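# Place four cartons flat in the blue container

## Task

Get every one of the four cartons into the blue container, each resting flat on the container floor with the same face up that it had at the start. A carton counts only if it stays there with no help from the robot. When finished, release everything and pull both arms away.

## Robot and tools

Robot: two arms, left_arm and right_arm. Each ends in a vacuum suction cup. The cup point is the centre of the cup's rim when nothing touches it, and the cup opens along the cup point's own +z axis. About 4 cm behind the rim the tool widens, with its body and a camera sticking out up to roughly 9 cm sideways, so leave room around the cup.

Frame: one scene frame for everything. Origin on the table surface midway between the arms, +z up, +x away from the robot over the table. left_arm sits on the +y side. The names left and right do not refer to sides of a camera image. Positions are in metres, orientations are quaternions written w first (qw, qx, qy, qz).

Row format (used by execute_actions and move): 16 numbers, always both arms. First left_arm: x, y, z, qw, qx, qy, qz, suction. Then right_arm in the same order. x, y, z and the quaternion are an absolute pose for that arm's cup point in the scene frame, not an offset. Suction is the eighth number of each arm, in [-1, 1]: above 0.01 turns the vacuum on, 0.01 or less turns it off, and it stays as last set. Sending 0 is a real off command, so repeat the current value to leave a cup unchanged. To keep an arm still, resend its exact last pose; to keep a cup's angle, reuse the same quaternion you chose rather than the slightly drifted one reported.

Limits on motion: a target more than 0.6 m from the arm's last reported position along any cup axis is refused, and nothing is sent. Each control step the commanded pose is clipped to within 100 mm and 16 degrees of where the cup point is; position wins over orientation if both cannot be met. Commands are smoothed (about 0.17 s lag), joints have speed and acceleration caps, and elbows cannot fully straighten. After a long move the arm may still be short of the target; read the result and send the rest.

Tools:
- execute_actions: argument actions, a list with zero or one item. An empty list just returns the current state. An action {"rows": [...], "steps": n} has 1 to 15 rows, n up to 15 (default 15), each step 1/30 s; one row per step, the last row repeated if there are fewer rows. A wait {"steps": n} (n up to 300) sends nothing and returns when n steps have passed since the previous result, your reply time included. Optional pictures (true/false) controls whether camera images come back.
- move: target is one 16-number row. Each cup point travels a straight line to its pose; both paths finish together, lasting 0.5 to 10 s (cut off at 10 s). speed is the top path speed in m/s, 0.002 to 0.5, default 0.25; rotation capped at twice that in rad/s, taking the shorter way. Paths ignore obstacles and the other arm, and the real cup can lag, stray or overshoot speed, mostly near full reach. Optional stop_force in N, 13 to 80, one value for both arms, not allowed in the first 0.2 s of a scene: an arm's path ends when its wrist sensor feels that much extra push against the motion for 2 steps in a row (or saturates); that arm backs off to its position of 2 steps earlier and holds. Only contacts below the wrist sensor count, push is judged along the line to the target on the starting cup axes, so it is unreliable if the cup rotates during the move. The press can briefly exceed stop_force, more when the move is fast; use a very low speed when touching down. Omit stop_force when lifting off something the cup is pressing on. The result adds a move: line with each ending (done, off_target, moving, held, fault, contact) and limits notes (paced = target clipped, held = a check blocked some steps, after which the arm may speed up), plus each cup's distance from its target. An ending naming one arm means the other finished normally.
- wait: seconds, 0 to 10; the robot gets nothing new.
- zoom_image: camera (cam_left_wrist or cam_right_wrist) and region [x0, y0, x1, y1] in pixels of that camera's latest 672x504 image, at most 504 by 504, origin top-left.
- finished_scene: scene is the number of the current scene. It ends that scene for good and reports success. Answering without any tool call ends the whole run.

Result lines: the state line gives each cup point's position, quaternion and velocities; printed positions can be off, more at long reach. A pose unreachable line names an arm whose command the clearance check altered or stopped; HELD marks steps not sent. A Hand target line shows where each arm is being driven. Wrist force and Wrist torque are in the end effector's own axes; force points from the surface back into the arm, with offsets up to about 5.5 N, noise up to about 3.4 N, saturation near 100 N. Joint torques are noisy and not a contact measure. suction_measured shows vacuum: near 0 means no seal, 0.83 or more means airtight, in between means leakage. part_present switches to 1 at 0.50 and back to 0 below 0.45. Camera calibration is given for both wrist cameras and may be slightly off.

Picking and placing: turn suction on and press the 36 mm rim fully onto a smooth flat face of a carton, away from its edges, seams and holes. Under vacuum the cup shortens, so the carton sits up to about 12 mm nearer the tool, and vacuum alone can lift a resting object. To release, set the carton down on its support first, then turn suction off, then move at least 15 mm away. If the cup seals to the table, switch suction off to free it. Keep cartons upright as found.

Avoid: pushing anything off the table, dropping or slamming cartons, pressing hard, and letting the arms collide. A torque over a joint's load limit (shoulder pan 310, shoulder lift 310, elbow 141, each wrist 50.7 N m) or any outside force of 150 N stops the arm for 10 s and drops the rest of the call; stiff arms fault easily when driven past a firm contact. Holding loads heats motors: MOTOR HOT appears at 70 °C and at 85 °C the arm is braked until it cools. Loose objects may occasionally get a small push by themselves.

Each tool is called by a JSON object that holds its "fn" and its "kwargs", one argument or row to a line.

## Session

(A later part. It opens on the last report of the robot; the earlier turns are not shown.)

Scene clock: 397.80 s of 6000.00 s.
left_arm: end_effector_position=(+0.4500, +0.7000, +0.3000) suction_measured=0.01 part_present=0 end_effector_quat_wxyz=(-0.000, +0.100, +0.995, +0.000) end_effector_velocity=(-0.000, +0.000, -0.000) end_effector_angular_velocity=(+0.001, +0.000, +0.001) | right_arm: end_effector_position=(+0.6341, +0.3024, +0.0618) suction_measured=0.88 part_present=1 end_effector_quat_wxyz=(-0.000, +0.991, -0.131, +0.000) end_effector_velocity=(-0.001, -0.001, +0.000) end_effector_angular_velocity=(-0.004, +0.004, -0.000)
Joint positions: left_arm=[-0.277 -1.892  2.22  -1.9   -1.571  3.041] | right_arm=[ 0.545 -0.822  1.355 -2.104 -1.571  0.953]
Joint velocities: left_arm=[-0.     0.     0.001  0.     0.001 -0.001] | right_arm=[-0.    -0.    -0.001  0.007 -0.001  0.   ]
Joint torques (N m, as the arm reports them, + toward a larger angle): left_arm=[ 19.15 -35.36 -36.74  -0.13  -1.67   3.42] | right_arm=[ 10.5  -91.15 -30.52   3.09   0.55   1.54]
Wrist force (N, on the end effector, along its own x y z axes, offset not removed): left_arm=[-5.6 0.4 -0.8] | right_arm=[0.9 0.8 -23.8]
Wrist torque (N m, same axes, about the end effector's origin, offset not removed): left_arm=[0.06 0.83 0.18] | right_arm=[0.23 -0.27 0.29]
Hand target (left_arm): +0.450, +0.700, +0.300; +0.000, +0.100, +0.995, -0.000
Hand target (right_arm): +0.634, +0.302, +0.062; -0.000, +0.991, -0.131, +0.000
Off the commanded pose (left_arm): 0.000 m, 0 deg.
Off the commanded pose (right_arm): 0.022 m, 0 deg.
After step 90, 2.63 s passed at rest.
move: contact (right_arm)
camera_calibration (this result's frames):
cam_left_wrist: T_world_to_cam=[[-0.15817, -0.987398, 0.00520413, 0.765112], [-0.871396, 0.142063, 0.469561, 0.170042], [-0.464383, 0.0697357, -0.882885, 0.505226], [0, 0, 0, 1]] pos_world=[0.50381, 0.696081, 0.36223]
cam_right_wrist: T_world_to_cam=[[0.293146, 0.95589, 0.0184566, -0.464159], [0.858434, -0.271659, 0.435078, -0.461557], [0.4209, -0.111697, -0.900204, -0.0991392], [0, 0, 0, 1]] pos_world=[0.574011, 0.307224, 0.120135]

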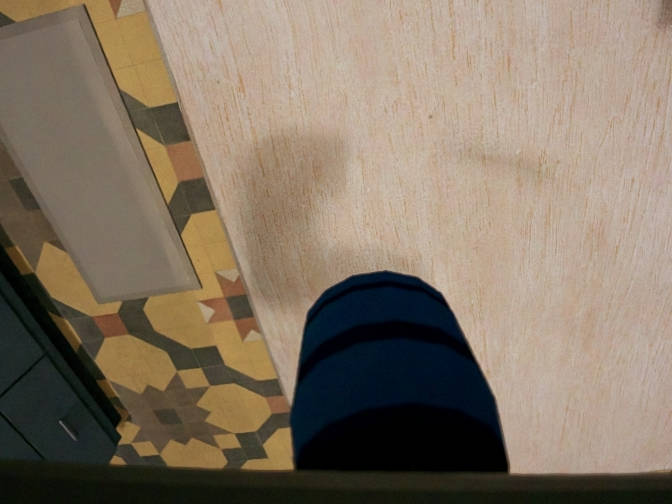

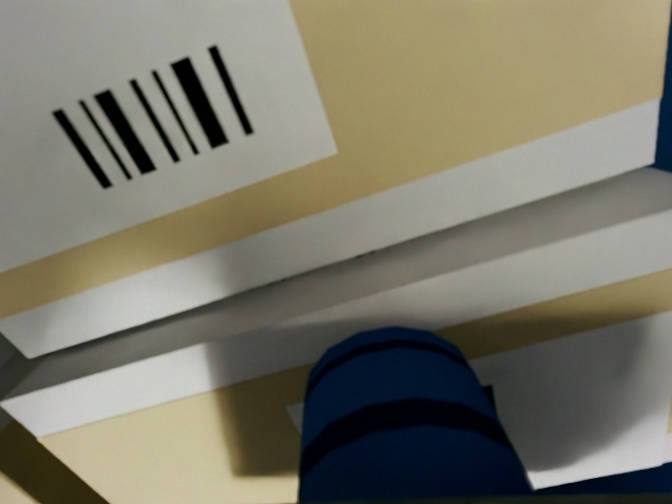

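{"fn": "move", "kwargs": {
  "target": [0.45,0.70,0.30,0,0.1,0.995,0,0,0.6305,0.3015,0.068,0,0.9913,-0.1314,0,1],
  "speed": 0.008
}}

{"fn": "move", "kwargs": {
  "target": [0.45,0.70,0.30,0,0.1,0.995,0,0,0.6305,0.3015,0.04,0,0.9913,-0.1314,0,1],
  "speed": 0.006,
  "stop_force": 13
}}

Scene clock: 410.90 s of 6000.00 s.
left_arm: end_effector_position=(+0.4500, +0.7000, +0.3000) suction_measured=0.01 part_present=0 end_effector_quat_wxyz=(-0.000, +0.100, +0.995, -0.000) end_effector_velocity=(+0.000, +0.000, +0.001) end_effector_angular_velocity=(+0.000, -0.001, +0.000) | right_arm: end_effector_position=(+0.6306, +0.3015, +0.0678) suction_measured=0.88 part_present=1 end_effector_quat_wxyz=(-0.000, +0.991, -0.131, +0.000) end_effector_velocity=(-0.000, -0.001, +0.001) end_effector_angular_velocity=(-0.001, +0.000, -0.001)
Joint positions: left_arm=[-0.277 -1.892  2.22  -1.9   -1.571  3.041] | right_arm=[ 0.546 -0.832  1.36  -2.099 -1.571  0.955]
Joint velocities: left_arm=[-0.    -0.    -0.001  0.     0.001 -0.   ] | right_arm=[-0.001 -0.002  0.001  0.001 -0.     0.   ]
Joint torques (N m, as the arm reports them, + toward a larger angle): left_arm=[ 18.54 -34.2  -38.45  -0.07  -1.84   3.53] | right_arm=[  12.   -121.13  -37.57   -0.83    0.99    1.69]
Wrist force (N, on the end effector, along its own x y z axes, offset not removed): left_arm=[-2.3 -2.0 -3.1] | right_arm=[3.7 2.8 5.5]
Wrist torque (N m, same axes, about the end effector's origin, offset not removed): left_arm=[-0.28 0.07 0.27] | right_arm=[0.31 -0.69 0.11]
Hand target (left_arm): +0.450, +0.700, +0.300; +0.000, +0.100, +0.995, -0.000
Hand target (right_arm): +0.630, +0.301, +0.068; +0.000, +0.991, -0.131, -0.000
Off the commanded pose (left_arm): 0.000 m, 0 deg.
Off the commanded pose (right_arm): 0.000 m, 0 deg.
After step 90, 9.00 s passed at rest.
move: done
camera_calibration (this result's frames):
cam_left_wrist: T_world_to_cam=[[-0.15817, -0.987398, 0.00520436, 0.765112], [-0.871396, 0.142063, 0.469561, 0.170042], [-0.464383, 0.0697355, -0.882885, 0.505227], [0, 0, 0, 1]] pos_world=[0.50381, 0.696081, 0.36223]
cam_right_wrist: T_world_to_cam=[[0.293156, 0.955893, 0.0181176, -0.46238], [0.858569, -0.27155, 0.434879, -0.461507], [0.420617, -0.111932, -0.900307, -0.0920399], [0, 0, 0, 1]] pos_world=[0.570499, 0.306361, 0.126213]

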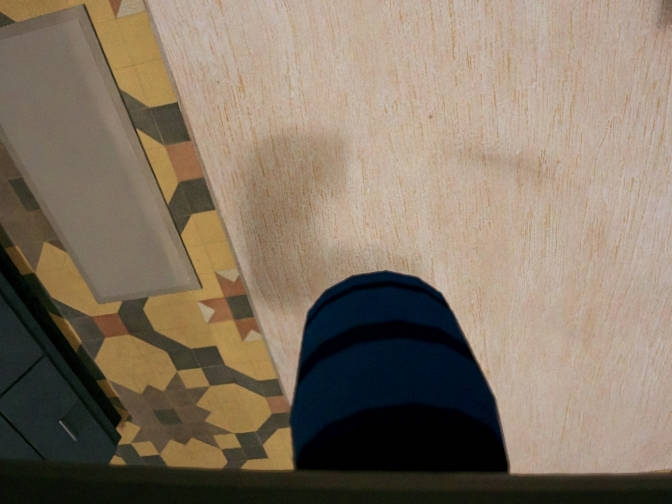

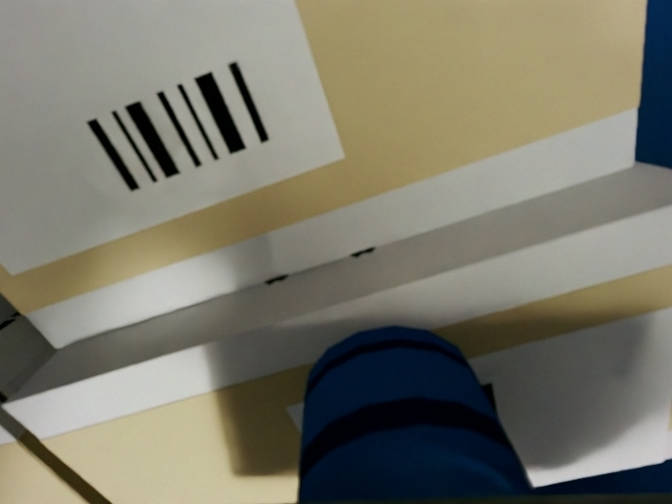

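Scene clock: 412.27 s of 6000.00 s.
left_arm: end_effector_position=(+0.4500, +0.7000, +0.3000) suction_measured=0.01 part_present=0 end_effector_quat_wxyz=(-0.000, +0.100, +0.995, +0.000) end_effector_velocity=(+0.000, +0.001, -0.000) end_effector_angular_velocity=(+0.003, -0.000, +0.000) | right_arm: end_effector_position=(+0.6307, +0.3016, +0.0620) suction_measured=0.88 part_present=1 end_effector_quat_wxyz=(-0.000, +0.991, -0.131, +0.000) end_effector_velocity=(-0.000, -0.001, +0.001) end_effector_angular_velocity=(-0.002, +0.003, -0.001)
Joint positions: left_arm=[-0.277 -1.892  2.22  -1.9   -1.571  3.041] | right_arm=[ 0.546 -0.827  1.363 -2.107 -1.571  0.955]
Joint velocities: left_arm=[ 0.     0.     0.    -0.     0.003 -0.   ] | right_arm=[-0.001 -0.002  0.     0.005  0.     0.   ]
Joint torques (N m, as the arm reports them, + toward a larger angle): left_arm=[ 18.41 -33.42 -38.6   -0.18  -1.76   3.29] | right_arm=[  6.65 -95.1  -34.82   1.75   1.32   0.39]
Wrist force (N, on the end effector, along its own x y z axes, offset not removed): left_arm=[0.3 -3.6 3.3] | right_arm=[-1.3 5.4 -16.0]
Wrist torque (N m, same axes, about the end effector's origin, offset not removed): left_arm=[-0.37 -0.36 0.09] | right_arm=[0.47 -0.08 0.06]
Hand target (left_arm): +0.450, +0.700, +0.300; +0.000, +0.100, +0.995, +0.000
Hand target (right_arm): +0.631, +0.302, +0.062; -0.000, +0.991, -0.131, +0.000
Off the commanded pose (left_arm): 0.000 m, 0 deg.
Off the commanded pose (right_arm): 0.022 m, 0 deg.
move: contact (right_arm)
camera_calibration (this result's frames):
cam_left_wrist: T_world_to_cam=[[-0.15817, -0.987398, 0.00520415, 0.765112], [-0.871396, 0.142063, 0.469561, 0.170042], [-0.464383, 0.0697357, -0.882885, 0.505226], [0, 0, 0, 1]] pos_world=[0.50381, 0.696081, 0.36223]
cam_right_wrist: T_world_to_cam=[[0.293151, 0.955889, 0.0183802, -0.462355], [0.858464, -0.271638, 0.435032, -0.4589], [0.420835, -0.111751, -0.900227, -0.0975246], [0, 0, 0, 1]] pos_world=[0.570531, 0.306407, 0.12034]

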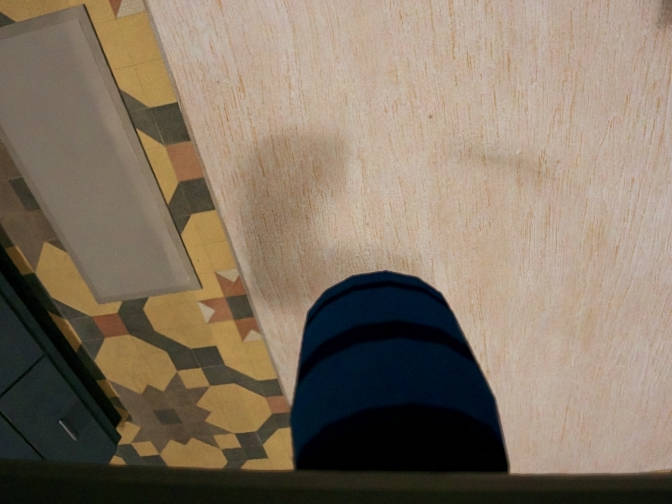

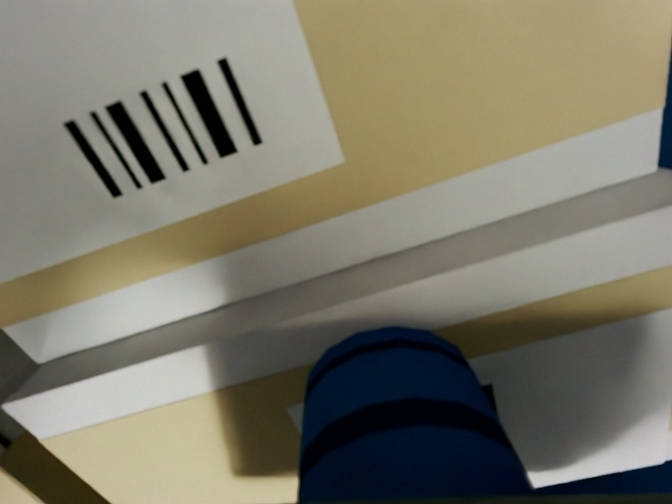

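{"fn": "move", "kwargs": {
  "target": [0.45,0.70,0.30,0,0.1,0.995,0,0,0.6305,0.3005,0.066,0,0.9913,-0.1314,0,1],
  "speed": 0.008
}}

{"fn": "move", "kwargs": {
  "target": [0.45,0.70,0.30,0,0.1,0.995,0,0,0.6245,0.2995,0.066,0,0.9913,-0.1314,0,1],
  "speed": 0.004,
  "stop_force": 15
}}

{"fn": "move", "kwargs": {
  "target": [0.45,0.70,0.30,0,0.1,0.995,0,0,0.6255,0.2995,0.04,0,0.9913,-0.1314,0,1],
  "speed": 0.005,
  "stop_force": 13
}}

Scene clock: 453.37 s of 6000.00 s.
left_arm: end_effector_position=(+0.4500, +0.7000, +0.3000) suction_measured=0.01 part_present=0 end_effector_quat_wxyz=(-0.000, +0.100, +0.995, -0.000) end_effector_velocity=(-0.000, +0.000, -0.000) end_effector_angular_velocity=(-0.000, +0.001, -0.000) | right_arm: end_effector_position=(+0.6305, +0.3006, +0.0658) suction_measured=0.88 part_present=1 end_effector_quat_wxyz=(-0.000, +0.991, -0.131, +0.000) end_effector_velocity=(-0.000, -0.000, +0.002) end_effector_angular_velocity=(+0.000, -0.001, +0.000)
Joint positions: left_arm=[-0.277 -1.892  2.22  -1.9   -1.571  3.041] | right_arm=[ 0.545 -0.831  1.363 -2.103 -1.571  0.954]
Joint velocities: left_arm=[ 0.    -0.     0.001 -0.    -0.     0.   ] | right_arm=[ 0.    -0.002  0.     0.001 -0.001 -0.   ]
Joint torques (N m, as the arm reports them, + toward a larger angle): left_arm=[ 17.42 -33.44 -40.05   0.23  -1.61   3.03] | right_arm=[  -6.97 -118.88  -37.44   -0.6     0.71   -1.96]
Wrist force (N, on the end effector, along its own x y z axes, offset not removed): left_arm=[-0.6 -3.1 0.6] | right_arm=[0.6 2.0 4.8]
Wrist torque (N m, same axes, about the end effector's origin, offset not removed): left_arm=[-0.40 0.06 0.19] | right_arm=[0.21 -0.29 0.06]
Hand target (left_arm): +0.450, +0.700, +0.300; +0.000, +0.100, +0.995, -0.000
Hand target (right_arm): +0.630, +0.300, +0.066; -0.000, +0.991, -0.131, +0.000
Off the commanded pose (left_arm): 0.000 m, 0 deg.
Off the commanded pose (right_arm): 0.000 m, 0 deg.
After step 90, 37.40 s passed at rest.
move: done
camera_calibration (this result's frames):
cam_left_wrist: T_world_to_cam=[[-0.15817, -0.987398, 0.00520425, 0.765112], [-0.871396, 0.142063, 0.469561, 0.170042], [-0.464383, 0.0697355, -0.882885, 0.505227], [0, 0, 0, 1]] pos_world=[0.50381, 0.696081, 0.36223]
cam_right_wrist: T_world_to_cam=[[0.293151, 0.955894, 0.0181228, -0.461393], [0.858568, -0.271549, 0.434882, -0.460798], [0.420622, -0.111927, -0.900305, -0.0939362], [0, 0, 0, 1]] pos_world=[0.570396, 0.3054, 0.124183]

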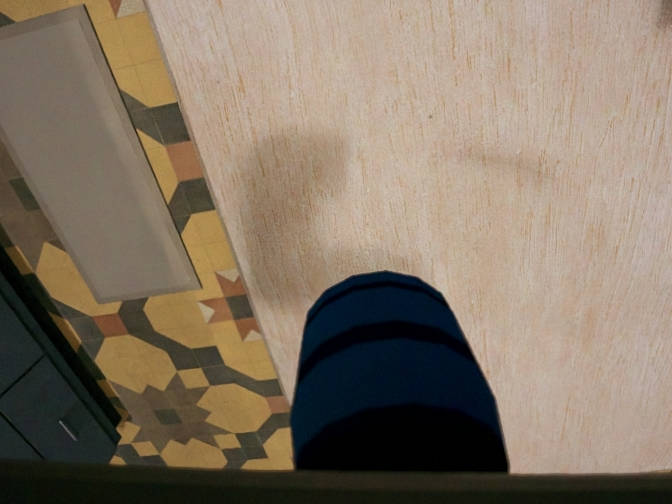

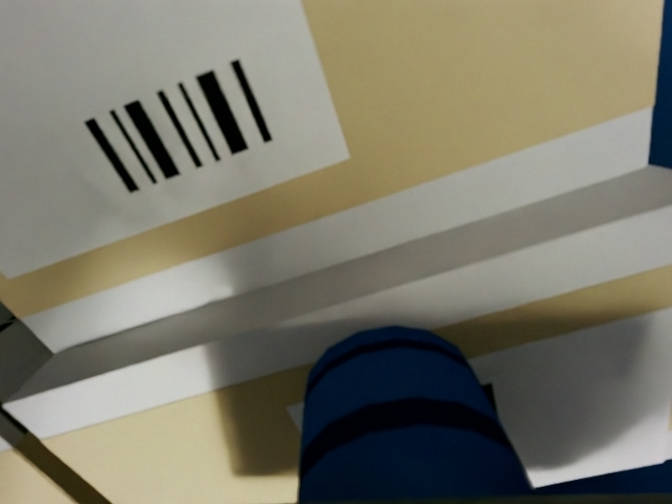

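Scene clock: 455.10 s of 6000.00 s.
left_arm: end_effector_position=(+0.4500, +0.7000, +0.3000) suction_measured=0.01 part_present=0 end_effector_quat_wxyz=(-0.000, +0.100, +0.995, +0.000) end_effector_velocity=(+0.001, +0.000, +0.001) end_effector_angular_velocity=(+0.001, -0.002, -0.001) | right_arm: end_effector_position=(+0.6246, +0.2995, +0.0660) suction_measured=0.88 part_present=1 end_effector_quat_wxyz=(+0.000, +0.991, -0.131, -0.000) end_effector_velocity=(-0.001, -0.000, +0.001) end_effector_angular_velocity=(+0.001, -0.001, +0.000)
Joint positions: left_arm=[-0.277 -1.892  2.22  -1.9   -1.571  3.041] | right_arm=[ 0.548 -0.838  1.375 -2.108 -1.571  0.957]
Joint velocities: left_arm=[-0.    -0.    -0.002  0.     0.001  0.001] | right_arm=[ 0.    -0.003  0.002 -0.001  0.     0.   ]
Joint torques (N m, as the arm reports them, + toward a larger angle): left_arm=[ 18.78 -32.81 -40.23  -0.12  -1.6    3.44] | right_arm=[  11.7  -120.27  -37.48   -7.3     0.61    1.92]
Wrist force (N, on the end effector, along its own x y z axes, offset not removed): left_arm=[1.3 -4.1 0.6] | right_arm=[1.4 2.0 8.7]
Wrist torque (N m, same axes, about the end effector's origin, offset not removed): left_arm=[-0.73 -0.25 0.31] | right_arm=[0.16 -0.31 0.08]
Hand target (left_arm): +0.450, +0.700, +0.300; +0.000, +0.100, +0.995, +0.000
Hand target (right_arm): +0.625, +0.299, +0.066; +0.000, +0.991, -0.131, -0.000
Off the commanded pose (left_arm): 0.000 m, 0 deg.
Off the commanded pose (right_arm): 0.000 m, 0 deg.
move: done
camera_calibration (this result's frames):
cam_left_wrist: T_world_to_cam=[[-0.15817, -0.987398, 0.00520411, 0.765112], [-0.871396, 0.142063, 0.469561, 0.170042], [-0.464383, 0.0697357, -0.882885, 0.505226], [0, 0, 0, 1]] pos_world=[0.50381, 0.696081, 0.36223]
cam_right_wrist: T_world_to_cam=[[0.293155, 0.955894, 0.0181072, -0.458668], [0.858574, -0.271546, 0.434873, -0.456109], [0.420609, -0.111939, -0.90031, -0.0913855], [0, 0, 0, 1]] pos_world=[0.564501, 0.304354, 0.124379]

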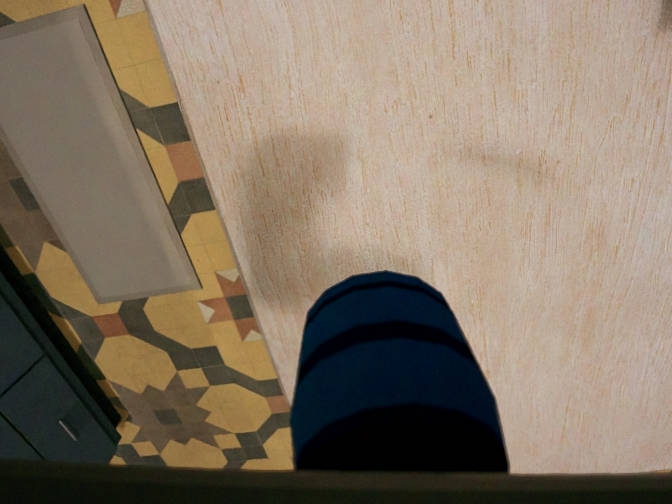

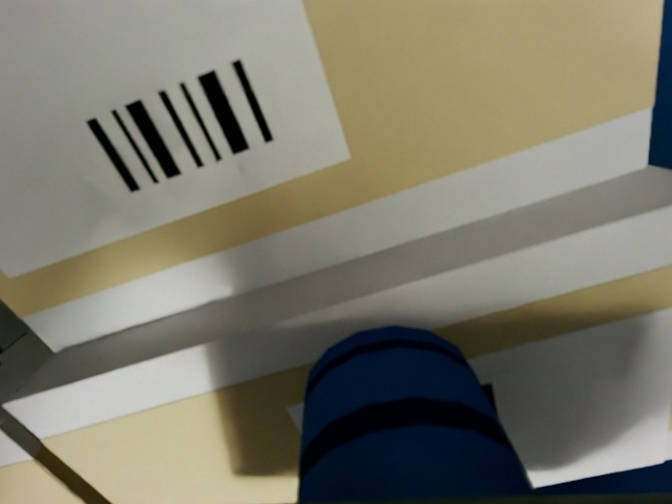

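Scene clock: 456.30 s of 6000.00 s.
left_arm: end_effector_position=(+0.4500, +0.7000, +0.3000) suction_measured=0.01 part_present=0 end_effector_quat_wxyz=(-0.000, +0.100, +0.995, +0.000) end_effector_velocity=(+0.000, +0.000, +0.000) end_effector_angular_velocity=(+0.001, -0.001, -0.000) | right_arm: end_effector_position=(+0.6248, +0.2996, +0.0620) suction_measured=0.88 part_present=1 end_effector_quat_wxyz=(-0.000, +0.991, -0.131, +0.000) end_effector_velocity=(-0.000, -0.001, +0.000) end_effector_angular_velocity=(-0.003, +0.002, -0.001)
Joint positions: left_arm=[-0.277 -1.892  2.22  -1.9   -1.571  3.041] | right_arm=[ 0.548 -0.834  1.377 -2.114 -1.571  0.957]
Joint velocities: left_arm=[ 0.    -0.    -0.     0.     0.001  0.   ] | right_arm=[-0.001 -0.001  0.     0.004 -0.001 -0.   ]
Joint torques (N m, as the arm reports them, + toward a larger angle): left_arm=[ 19.05 -33.24 -40.24  -0.1   -1.76   3.27] | right_arm=[ -4.3  -94.94 -32.07   1.23   0.48  -1.67]
Wrist force (N, on the end effector, along its own x y z axes, offset not removed): left_arm=[0.1 -1.1 -1.7] | right_arm=[0.5 7.0 -17.1]
Wrist torque (N m, same axes, about the end effector's origin, offset not removed): left_arm=[-0.16 -0.01 0.00] | right_arm=[0.72 -0.46 0.05]
Hand target (left_arm): +0.450, +0.700, +0.300; +0.000, +0.100, +0.995, -0.000
Hand target (right_arm): +0.625, +0.300, +0.062; -0.000, +0.991, -0.131, +0.000
Off the commanded pose (left_arm): 0.000 m, 0 deg.
Off the commanded pose (right_arm): 0.022 m, 0 deg.
move: contact (right_arm)
camera_calibration (this result's frames):
cam_left_wrist: T_world_to_cam=[[-0.15817, -0.987398, 0.00520413, 0.765112], [-0.871396, 0.142063, 0.469561, 0.170042], [-0.464383, 0.0697356, -0.882885, 0.505226], [0, 0, 0, 1]] pos_world=[0.50381, 0.696081, 0.36223]
cam_right_wrist: T_world_to_cam=[[0.293128, 0.955896, 0.0184075, -0.458739], [0.85846, -0.271627, 0.435047, -0.454436], [0.42086, -0.111723, -0.900219, -0.0953176], [0, 0, 0, 1]] pos_world=[0.5647, 0.304421, 0.120339]

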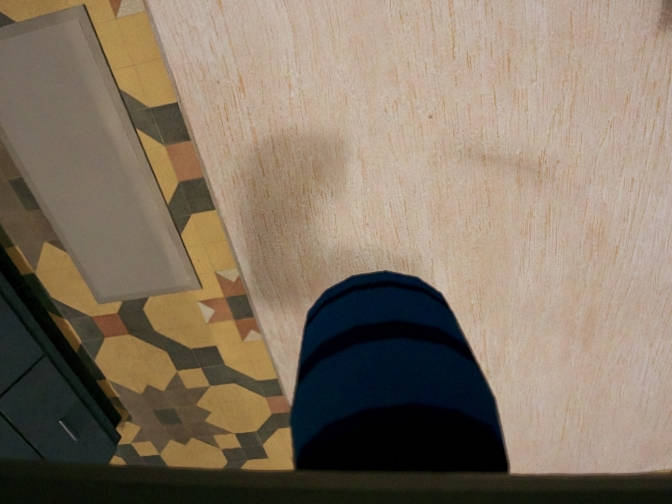

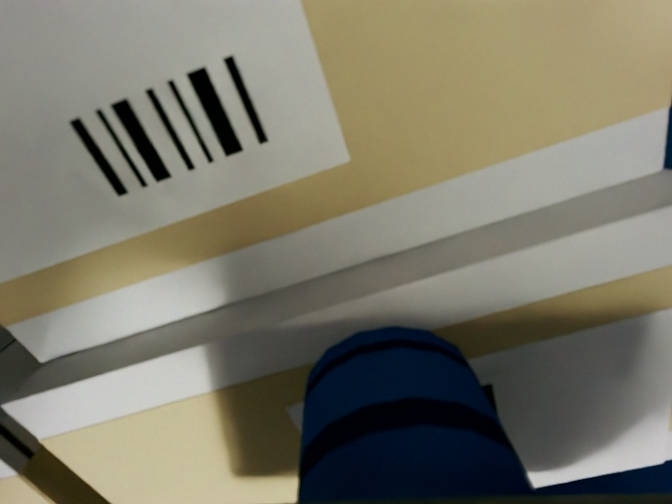

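{"fn": "move", "kwargs": {
  "target": [0.45,0.70,0.30,0,0.1,0.995,0,0,0.627,0.2995,0.066,0,0.9913,-0.1314,0,1],
  "speed": 0.008
}}

{"fn": "move", "kwargs": {
  "target": [0.45,0.70,0.30,0,0.1,0.995,0,0,0.627,0.293,0.066,0,0.9913,-0.1314,0,1],
  "speed": 0.004,
  "stop_force": 15
}}

{"fn": "move", "kwargs": {
  "target": [0.45,0.70,0.30,0,0.1,0.995,0,0,0.627,0.293,0.04,0,0.9913,-0.1314,0,1],
  "speed": 0.005,
  "stop_force": 13
}}

Scene clock: 467.00 s of 6000.00 s.
left_arm: end_effector_position=(+0.4500, +0.7000, +0.3000) suction_measured=0.01 part_present=0 end_effector_quat_wxyz=(-0.000, +0.100, +0.995, -0.000) end_effector_velocity=(+0.001, -0.000, +0.001) end_effector_angular_velocity=(+0.000, -0.001, +0.000) | right_arm: end_effector_position=(+0.6269, +0.2995, +0.0658) suction_measured=0.88 part_present=1 end_effector_quat_wxyz=(-0.000, +0.991, -0.131, +0.000) end_effector_velocity=(+0.001, -0.000, +0.002) end_effector_angular_velocity=(-0.001, -0.000, +0.000)
Joint positions: left_arm=[-0.277 -1.892  2.22  -1.9   -1.571  3.041] | right_arm=[ 0.547 -0.836  1.371 -2.107 -1.571  0.956]
Joint velocities: left_arm=[ 0.     0.    -0.001 -0.     0.    -0.   ] | right_arm=[-0.001 -0.001 -0.002  0.004 -0.001 -0.001]
Joint torques (N m, as the arm reports them, + toward a larger angle): left_arm=[ 17.07 -32.8  -42.    -0.03  -1.63   3.23] | right_arm=[  -7.57 -116.85  -50.82   -1.45    0.38   -1.94]
Wrist force (N, on the end effector, along its own x y z axes, offset not removed): left_arm=[-5.6 1.0 0.4] | right_arm=[1.7 2.9 3.4]
Wrist torque (N m, same axes, about the end effector's origin, offset not removed): left_arm=[0.14 0.78 0.08] | right_arm=[0.30 -0.46 0.06]
Hand target (left_arm): +0.450, +0.700, +0.300; +0.000, +0.100, +0.995, +0.000
Hand target (right_arm): +0.627, +0.300, +0.066; -0.000, +0.991, -0.131, +0.000
Off the commanded pose (left_arm): 0.000 m, 0 deg.
Off the commanded pose (right_arm): 0.000 m, 0 deg.
After step 90, 6.93 s passed at rest.
move: done
camera_calibration (this result's frames):
cam_left_wrist: T_world_to_cam=[[-0.15817, -0.987398, 0.00520432, 0.765112], [-0.871396, 0.142063, 0.469561, 0.170042], [-0.464383, 0.0697355, -0.882885, 0.505227], [0, 0, 0, 1]] pos_world=[0.50381, 0.696081, 0.36223]
cam_right_wrist: T_world_to_cam=[[0.293152, 0.955894, 0.0181249, -0.459327], [0.858567, -0.271549, 0.434883, -0.457988], [0.420624, -0.111925, -0.900305, -0.092516], [0, 0, 0, 1]] pos_world=[0.56678, 0.304347, 0.124204]

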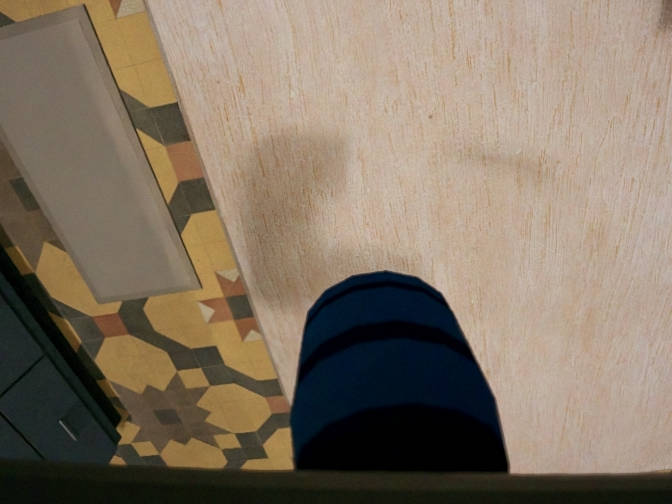

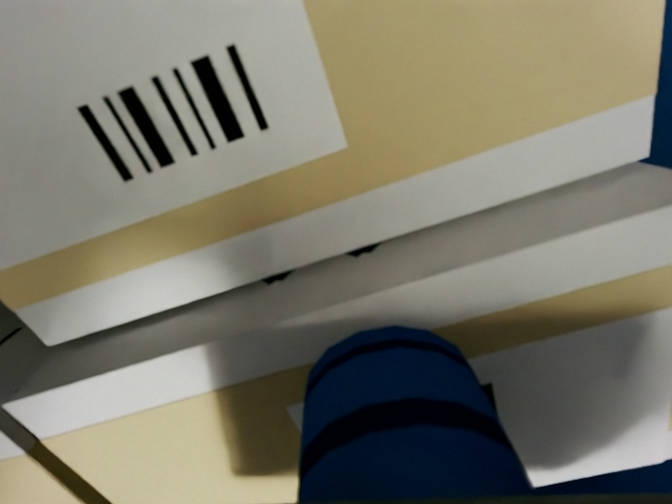

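Scene clock: 468.83 s of 6000.00 s.
left_arm: end_effector_position=(+0.4500, +0.7000, +0.3000) suction_measured=0.01 part_present=0 end_effector_quat_wxyz=(-0.000, +0.100, +0.995, -0.000) end_effector_velocity=(-0.001, -0.000, -0.001) end_effector_angular_velocity=(-0.001, +0.002, +0.001) | right_arm: end_effector_position=(+0.6270, +0.2931, +0.0660) suction_measured=0.88 part_present=1 end_effector_quat_wxyz=(-0.000, +0.991, -0.131, +0.000) end_effector_velocity=(+0.001, -0.002, -0.000) end_effector_angular_velocity=(-0.000, -0.000, -0.001)
Joint positions: left_arm=[-0.277 -1.892  2.22  -1.9   -1.571  3.041] | right_arm=[ 0.542 -0.843  1.384 -2.112 -1.571  0.951]
Joint velocities: left_arm=[ 0.     0.     0.001  0.    -0.001 -0.001] | right_arm=[-0.002 -0.     0.002 -0.001 -0.    -0.001]
Joint torques (N m, as the arm reports them, + toward a larger angle): left_arm=[ 17.28 -31.91 -42.46  -0.02  -1.69   3.24] | right_arm=[  -6.85 -118.54  -37.78   -7.94    0.21   -1.87]
Wrist force (N, on the end effector, along its own x y z axes, offset not removed): left_arm=[-0.6 -4.5 3.2] | right_arm=[2.5 1.4 5.6]
Wrist torque (N m, same axes, about the end effector's origin, offset not removed): left_arm=[-0.67 -0.20 0.26] | right_arm=[-0.04 -0.60 0.14]
Hand target (left_arm): +0.450, +0.700, +0.300; +0.000, +0.100, +0.995, +0.000
Hand target (right_arm): +0.627, +0.293, +0.066; -0.000, +0.991, -0.131, +0.000
Off the commanded pose (left_arm): 0.000 m, 0 deg.
Off the commanded pose (right_arm): 0.000 m, 0 deg.
move: done
camera_calibration (this result's frames):
cam_left_wrist: T_world_to_cam=[[-0.15817, -0.987398, 0.00520432, 0.765112], [-0.871396, 0.142063, 0.469561, 0.170042], [-0.464383, 0.0697356, -0.882885, 0.505227], [0, 0, 0, 1]] pos_world=[0.50381, 0.696081, 0.36223]
cam_right_wrist: T_world_to_cam=[[0.293157, 0.955893, 0.0181181, -0.453257], [0.858569, -0.271552, 0.434879, -0.459909], [0.420618, -0.111932, -0.900307, -0.0931212], [0, 0, 0, 1]] pos_world=[0.566907, 0.297952, 0.124379]

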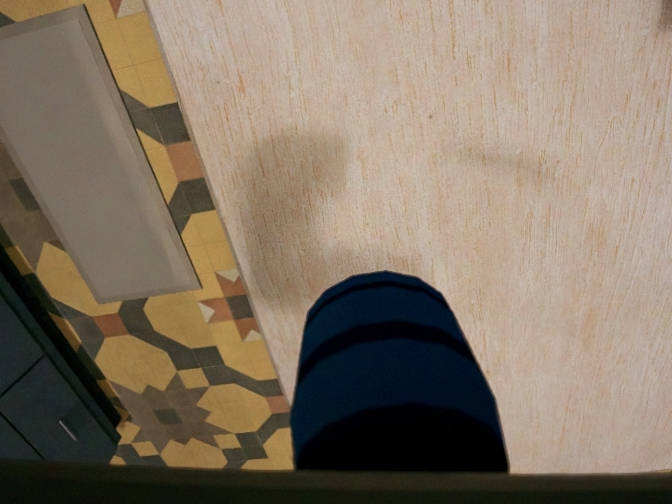

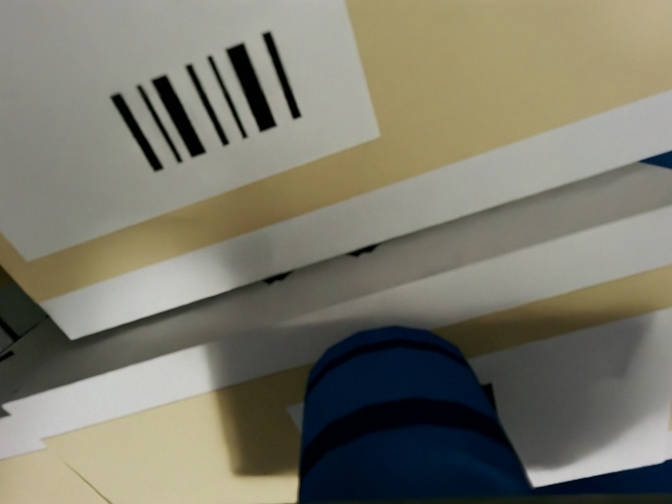

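Scene clock: 470.03 s of 6000.00 s.
left_arm: end_effector_position=(+0.4500, +0.7000, +0.3000) suction_measured=0.01 part_present=0 end_effector_quat_wxyz=(-0.000, +0.100, +0.995, -0.000) end_effector_velocity=(+0.000, +0.000, +0.000) end_effector_angular_velocity=(+0.001, -0.001, -0.001) | right_arm: end_effector_position=(+0.6271, +0.2931, +0.0620) suction_measured=0.88 part_present=1 end_effector_quat_wxyz=(-0.000, +0.991, -0.131, +0.000) end_effector_velocity=(-0.001, -0.001, -0.000) end_effector_angular_velocity=(-0.002, +0.003, -0.000)
Joint positions: left_arm=[-0.277 -1.892  2.22  -1.9   -1.571  3.041] | right_arm=[ 0.542 -0.839  1.386 -2.118 -1.571  0.951]
Joint velocities: left_arm=[-0.    -0.    -0.    -0.     0.001  0.001] | right_arm=[-0.    -0.     0.     0.004  0.     0.   ]
Joint torques (N m, as the arm reports them, + toward a larger angle): left_arm=[ 17.03 -32.53 -42.18  -0.08  -1.61   3.19] | right_arm=[ -0.61 -97.41 -33.98   1.36   0.53   1.07]
Wrist force (N, on the end effector, along its own x y z axes, offset not removed): left_arm=[-7.3 0.4 -3.0] | right_arm=[-0.4 4.7 -14.7]
Wrist torque (N m, same axes, about the end effector's origin, offset not removed): left_arm=[0.23 0.90 0.25] | right_arm=[0.33 -0.28 0.10]
Hand target (left_arm): +0.450, +0.700, +0.300; +0.000, +0.100, +0.995, +0.000
Hand target (right_arm): +0.627, +0.293, +0.062; -0.000, +0.991, -0.131, +0.000
Off the commanded pose (left_arm): 0.000 m, 0 deg.
Off the commanded pose (right_arm): 0.022 m, 0 deg.
move: contact (right_arm)
camera_calibration (this result's frames):
cam_left_wrist: T_world_to_cam=[[-0.15817, -0.987398, 0.00520426, 0.765112], [-0.871396, 0.142063, 0.469561, 0.170042], [-0.464383, 0.0697356, -0.882885, 0.505226], [0, 0, 0, 1]] pos_world=[0.50381, 0.696081, 0.36223]
cam_right_wrist: T_world_to_cam=[[0.293152, 0.955889, 0.0184022, -0.45326], [0.858454, -0.271646, 0.435047, -0.458129], [0.420855, -0.111737, -0.90022, -0.0970005], [0, 0, 0, 1]] pos_world=[0.56698, 0.297979, 0.120327]

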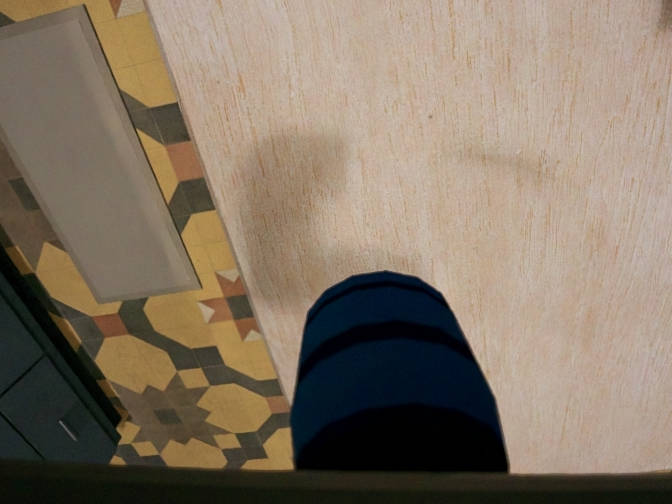

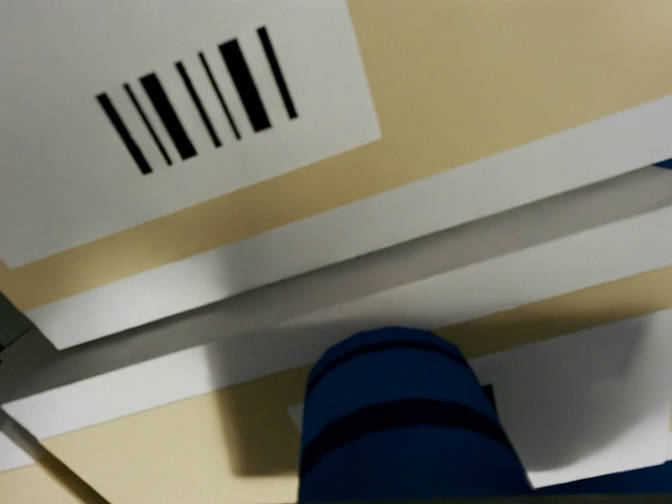

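{"fn": "execute_actions", "kwargs": {
  "actions": [
    {"rows":[[0.45,0.70,0.30,0,0.1,0.995,0,0,0.627,0.293,0.065,0,0.9913,-0.1314,0,0]],"steps":10}
  ],
  "pictures": false
}}

{"fn": "move", "kwargs": {
  "target": [0.45,0.70,0.30,0,0.1,0.995,0,0,0.627,0.293,0.13,0,0.9913,-0.1314,0,0],
  "speed": 0.06
}}

{"fn": "move", "kwargs": {
  "target": [0.45,0.70,0.30,0,0.1,0.995,0,0,0.66,0.24,0.30,0,0.9913,-0.1314,0,0],
  "speed": 0.3
}}

Scene clock: 478.60 s of 6000.00 s.
left_arm: end_effector_position=(+0.4500, +0.7000, +0.3000) suction_measured=0.01 part_present=0 end_effector_quat_wxyz=(-0.000, +0.100, +0.995, -0.000) end_effector_velocity=(-0.000, +0.000, -0.000) end_effector_angular_velocity=(+0.001, -0.000, -0.000) | right_arm: end_effector_position=(+0.6270, +0.2930, +0.0648) suction_measured=0.00 part_present=0 end_effector_quat_wxyz=(-0.000, +0.991, -0.131, +0.000) end_effector_velocity=(+0.000, -0.001, +0.001) end_effector_angular_velocity=(-0.002, +0.002, -0.000)
Joint positions: left_arm=[-0.277 -1.892  2.22  -1.9   -1.571  3.041] | right_arm=[ 0.542 -0.842  1.385 -2.114 -1.571  0.951]
Joint velocities: left_arm=[0.    0.    0.    0.    0.001 0.   ] | right_arm=[-0.001 -0.001 -0.001  0.004 -0.001 -0.   ]
Joint torques (N m, as the arm reports them, + toward a larger angle): left_arm=[ 17.51 -31.34 -43.57  -0.03  -1.71   3.13] | right_arm=[ -7.76 -99.99 -40.     0.71   0.39  -1.22]
Wrist force (N, on the end effector, along its own x y z axes, offset not removed): left_arm=[-2.4 1.4 1.3] | right_arm=[1.3 -0.1 -12.4]
Wrist torque (N m, same axes, about the end effector's origin, offset not removed): left_arm=[0.40 0.25 0.23] | right_arm=[-0.10 -0.54 0.09]
Hand target (left_arm): +0.450, +0.700, +0.300; +0.000, +0.100, +0.995, -0.000
Hand target (right_arm): +0.627, +0.293, +0.065; -0.000, +0.991, -0.131, +0.000
Off the commanded pose (left_arm): 0.000 m, 0 deg.
Off the commanded pose (right_arm): 0.000 m, 0 deg.
Steps of this call (steps 1 to 90: nothing new was sent; then 5.23 s passed at rest; steps 91 to 100: all 10 steps of this action). Readings (end_effector_position | what the end effector reports):
91: left_arm (+0.4500, +0.7000, +0.3000) | right_arm (+0.6271, +0.2931, +0.0622) | left_arm suction_measured=0.01 part_present=0 | right_arm suction_measured=0.44 part_present=0
92: left_arm (+0.4500, +0.7000, +0.3000) | right_arm (+0.6271, +0.2931, +0.0626) | left_arm suction_measured=0.01 part_present=0 | right_arm suction_measured=0.05 part_present=0
94: left_arm (+0.4500, +0.7000, +0.3000) | right_arm (+0.6271, +0.2931, +0.0637) | left_arm suction_measured=0.01 part_present=0 | right_arm suction_measured=0.00 part_present=0
98: left_arm (+0.4500, +0.7000, +0.3000) | right_arm (+0.6270, +0.2931, +0.0646) | left_arm suction_measured=0.01 part_present=0 | right_arm suction_measured=0.00 part_present=0
100: the state above

Scene clock: 480.37 s of 6000.00 s.
left_arm: end_effector_position=(+0.4500, +0.7000, +0.3000) suction_measured=0.01 part_present=0 end_effector_quat_wxyz=(-0.000, +0.100, +0.995, +0.000) end_effector_velocity=(-0.000, -0.000, -0.000) end_effector_angular_velocity=(-0.002, +0.001, -0.000) | right_arm: end_effector_position=(+0.6269, +0.2930, +0.1298) suction_measured=0.00 part_present=0 end_effector_quat_wxyz=(-0.000, +0.991, -0.131, +0.000) end_effector_velocity=(-0.000, -0.000, +0.001) end_effector_angular_velocity=(-0.001, +0.002, -0.000)
Joint positions: left_arm=[-0.277 -1.892  2.22  -1.9   -1.571  3.041] | right_arm=[ 0.542 -0.894  1.348 -2.025 -1.571  0.951]
Joint velocities: left_arm=[ 0.    -0.     0.     0.    -0.002  0.   ] | right_arm=[-0.    -0.    -0.001  0.004  0.    -0.   ]
Joint torques (N m, as the arm reports them, + toward a larger angle): left_arm=[ 17.7  -31.68 -43.82  -0.06  -1.62   3.15] | right_arm=[  -5.83 -112.97  -49.59   -0.64    0.61   -0.95]
Wrist force (N, on the end effector, along its own x y z axes, offset not removed): left_arm=[-5.0 1.5 1.1] | right_arm=[1.4 4.4 3.2]
Wrist torque (N m, same axes, about the end effector's origin, offset not removed): left_arm=[0.25 0.62 0.19] | right_arm=[0.62 -0.33 0.05]
Hand target (left_arm): +0.450, +0.700, +0.300; +0.000, +0.100, +0.995, -0.000
Hand target (right_arm): +0.627, +0.293, +0.130; -0.000, +0.991, -0.131, +0.000
Off the commanded pose (left_arm): 0.000 m, 0 deg.
Off the commanded pose (right_arm): 0.000 m, 0 deg.
move: done
camera_calibration (this result's frames):
cam_left_wrist: T_world_to_cam=[[-0.15817, -0.987398, 0.00520422, 0.765112], [-0.871396, 0.142063, 0.469561, 0.170042], [-0.464383, 0.0697356, -0.882885, 0.505227], [0, 0, 0, 1]] pos_world=[0.50381, 0.696081, 0.36223]
cam_right_wrist: T_world_to_cam=[[0.29316, 0.955892, 0.018116, -0.45425], [0.858569, -0.271554, 0.434878, -0.487628], [0.420615, -0.111935, -0.900307, -0.0356937], [0, 0, 0, 1]] pos_world=[0.566843, 0.297802, 0.188152]

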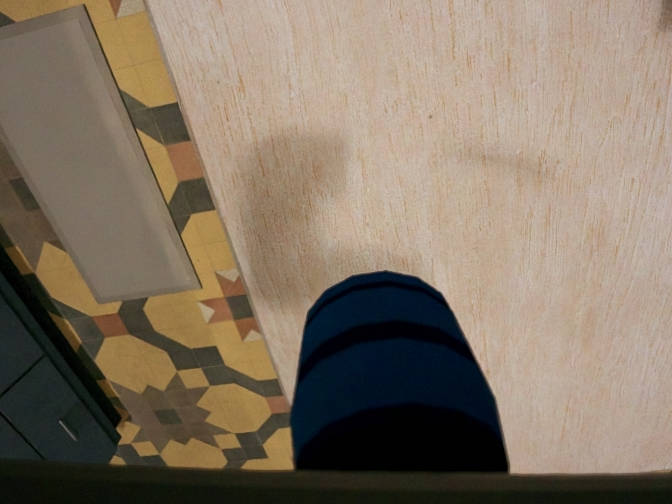

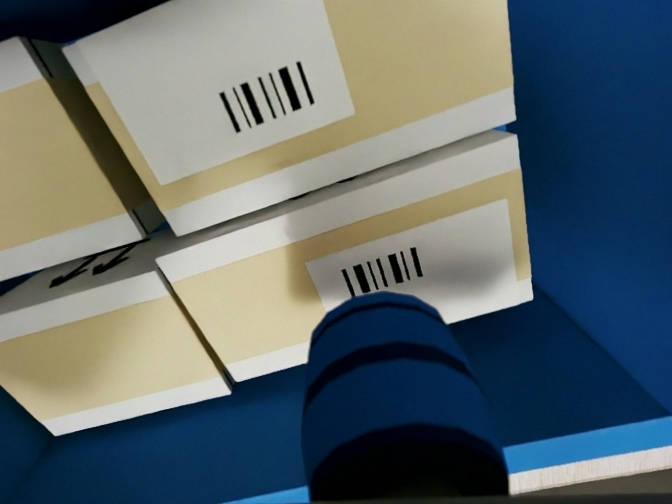

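Scene clock: 481.63 s of 6000.00 s.
left_arm: end_effector_position=(+0.4500, +0.7000, +0.3000) suction_measured=0.01 part_present=0 end_effector_quat_wxyz=(-0.000, +0.100, +0.995, -0.000) end_effector_velocity=(+0.000, +0.000, +0.000) end_effector_angular_velocity=(+0.001, -0.001, +0.000) | right_arm: end_effector_position=(+0.6599, +0.2400, +0.2998) suction_measured=0.00 part_present=0 end_effector_quat_wxyz=(-0.000, +0.991, -0.131, +0.000) end_effector_velocity=(+0.001, -0.001, +0.002) end_effector_angular_velocity=(-0.001, +0.001, -0.000)
Joint positions: left_arm=[-0.277 -1.892  2.22  -1.9   -1.571  3.041] | right_arm=[ 0.48  -1.016  1.235 -1.79  -1.571  0.889]
Joint velocities: left_arm=[-0.    -0.    -0.001 -0.     0.002 -0.   ] | right_arm=[-0.001 -0.001 -0.003  0.005 -0.    -0.001]
Joint torques (N m, as the arm reports them, + toward a larger angle): left_arm=[ 17.1  -31.87 -44.55   0.1   -1.58   3.12] | right_arm=[ -10.86 -106.01  -52.79   -0.9     0.16   -2.05]
Wrist force (N, on the end effector, along its own x y z axes, offset not removed): left_arm=[0.5 3.5 -0.7] | right_arm=[1.3 0.9 1.6]
Wrist torque (N m, same axes, about the end effector's origin, offset not removed): left_arm=[0.87 -0.30 0.02] | right_arm=[-0.15 -0.40 0.11]
Hand target (left_arm): +0.450, +0.700, +0.300; +0.000, +0.100, +0.995, +0.000
Hand target (right_arm): +0.660, +0.240, +0.300; -0.000, +0.991, -0.131, +0.000
Off the commanded pose (left_arm): 0.000 m, 0 deg.
Off the commanded pose (right_arm): 0.000 m, 0 deg.
move: done
camera_calibration (this result's frames):
cam_left_wrist: T_world_to_cam=[[-0.15817, -0.987398, 0.00520436, 0.765112], [-0.871396, 0.142063, 0.469561, 0.170042], [-0.464383, 0.0697355, -0.882885, 0.505227], [0, 0, 0, 1]] pos_world=[0.50381, 0.696081, 0.36223]
cam_right_wrist: T_world_to_cam=[[0.293154, 0.955892, 0.0182132, -0.416442], [0.858527, -0.271581, 0.434943, -0.604212], [0.420705, -0.111869, -0.900274, 0.0974685], [0, 0, 0, 1]] pos_world=[0.599808, 0.244884, 0.358131]

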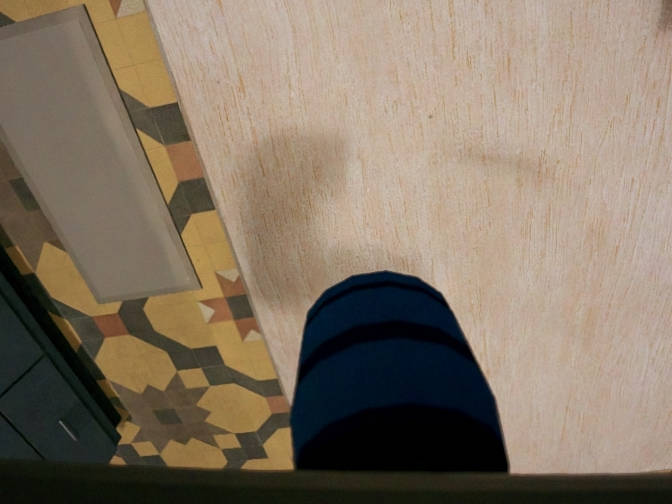

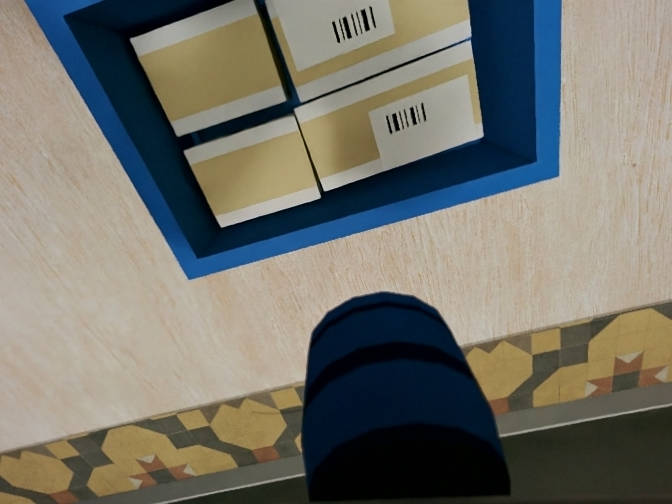

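{"fn": "zoom_image", "kwargs": {
  "camera": "cam_right_wrist",
  "region": [230,0,580,240]
}}

Region (230, 0, 580, 240) of cam_right_wrist's 672x504 image, scaled by 1.440, with more detail than that image has; it fills the top 346 rows of this view, and the rest is white.

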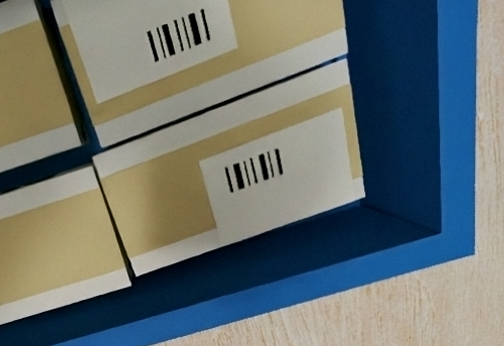

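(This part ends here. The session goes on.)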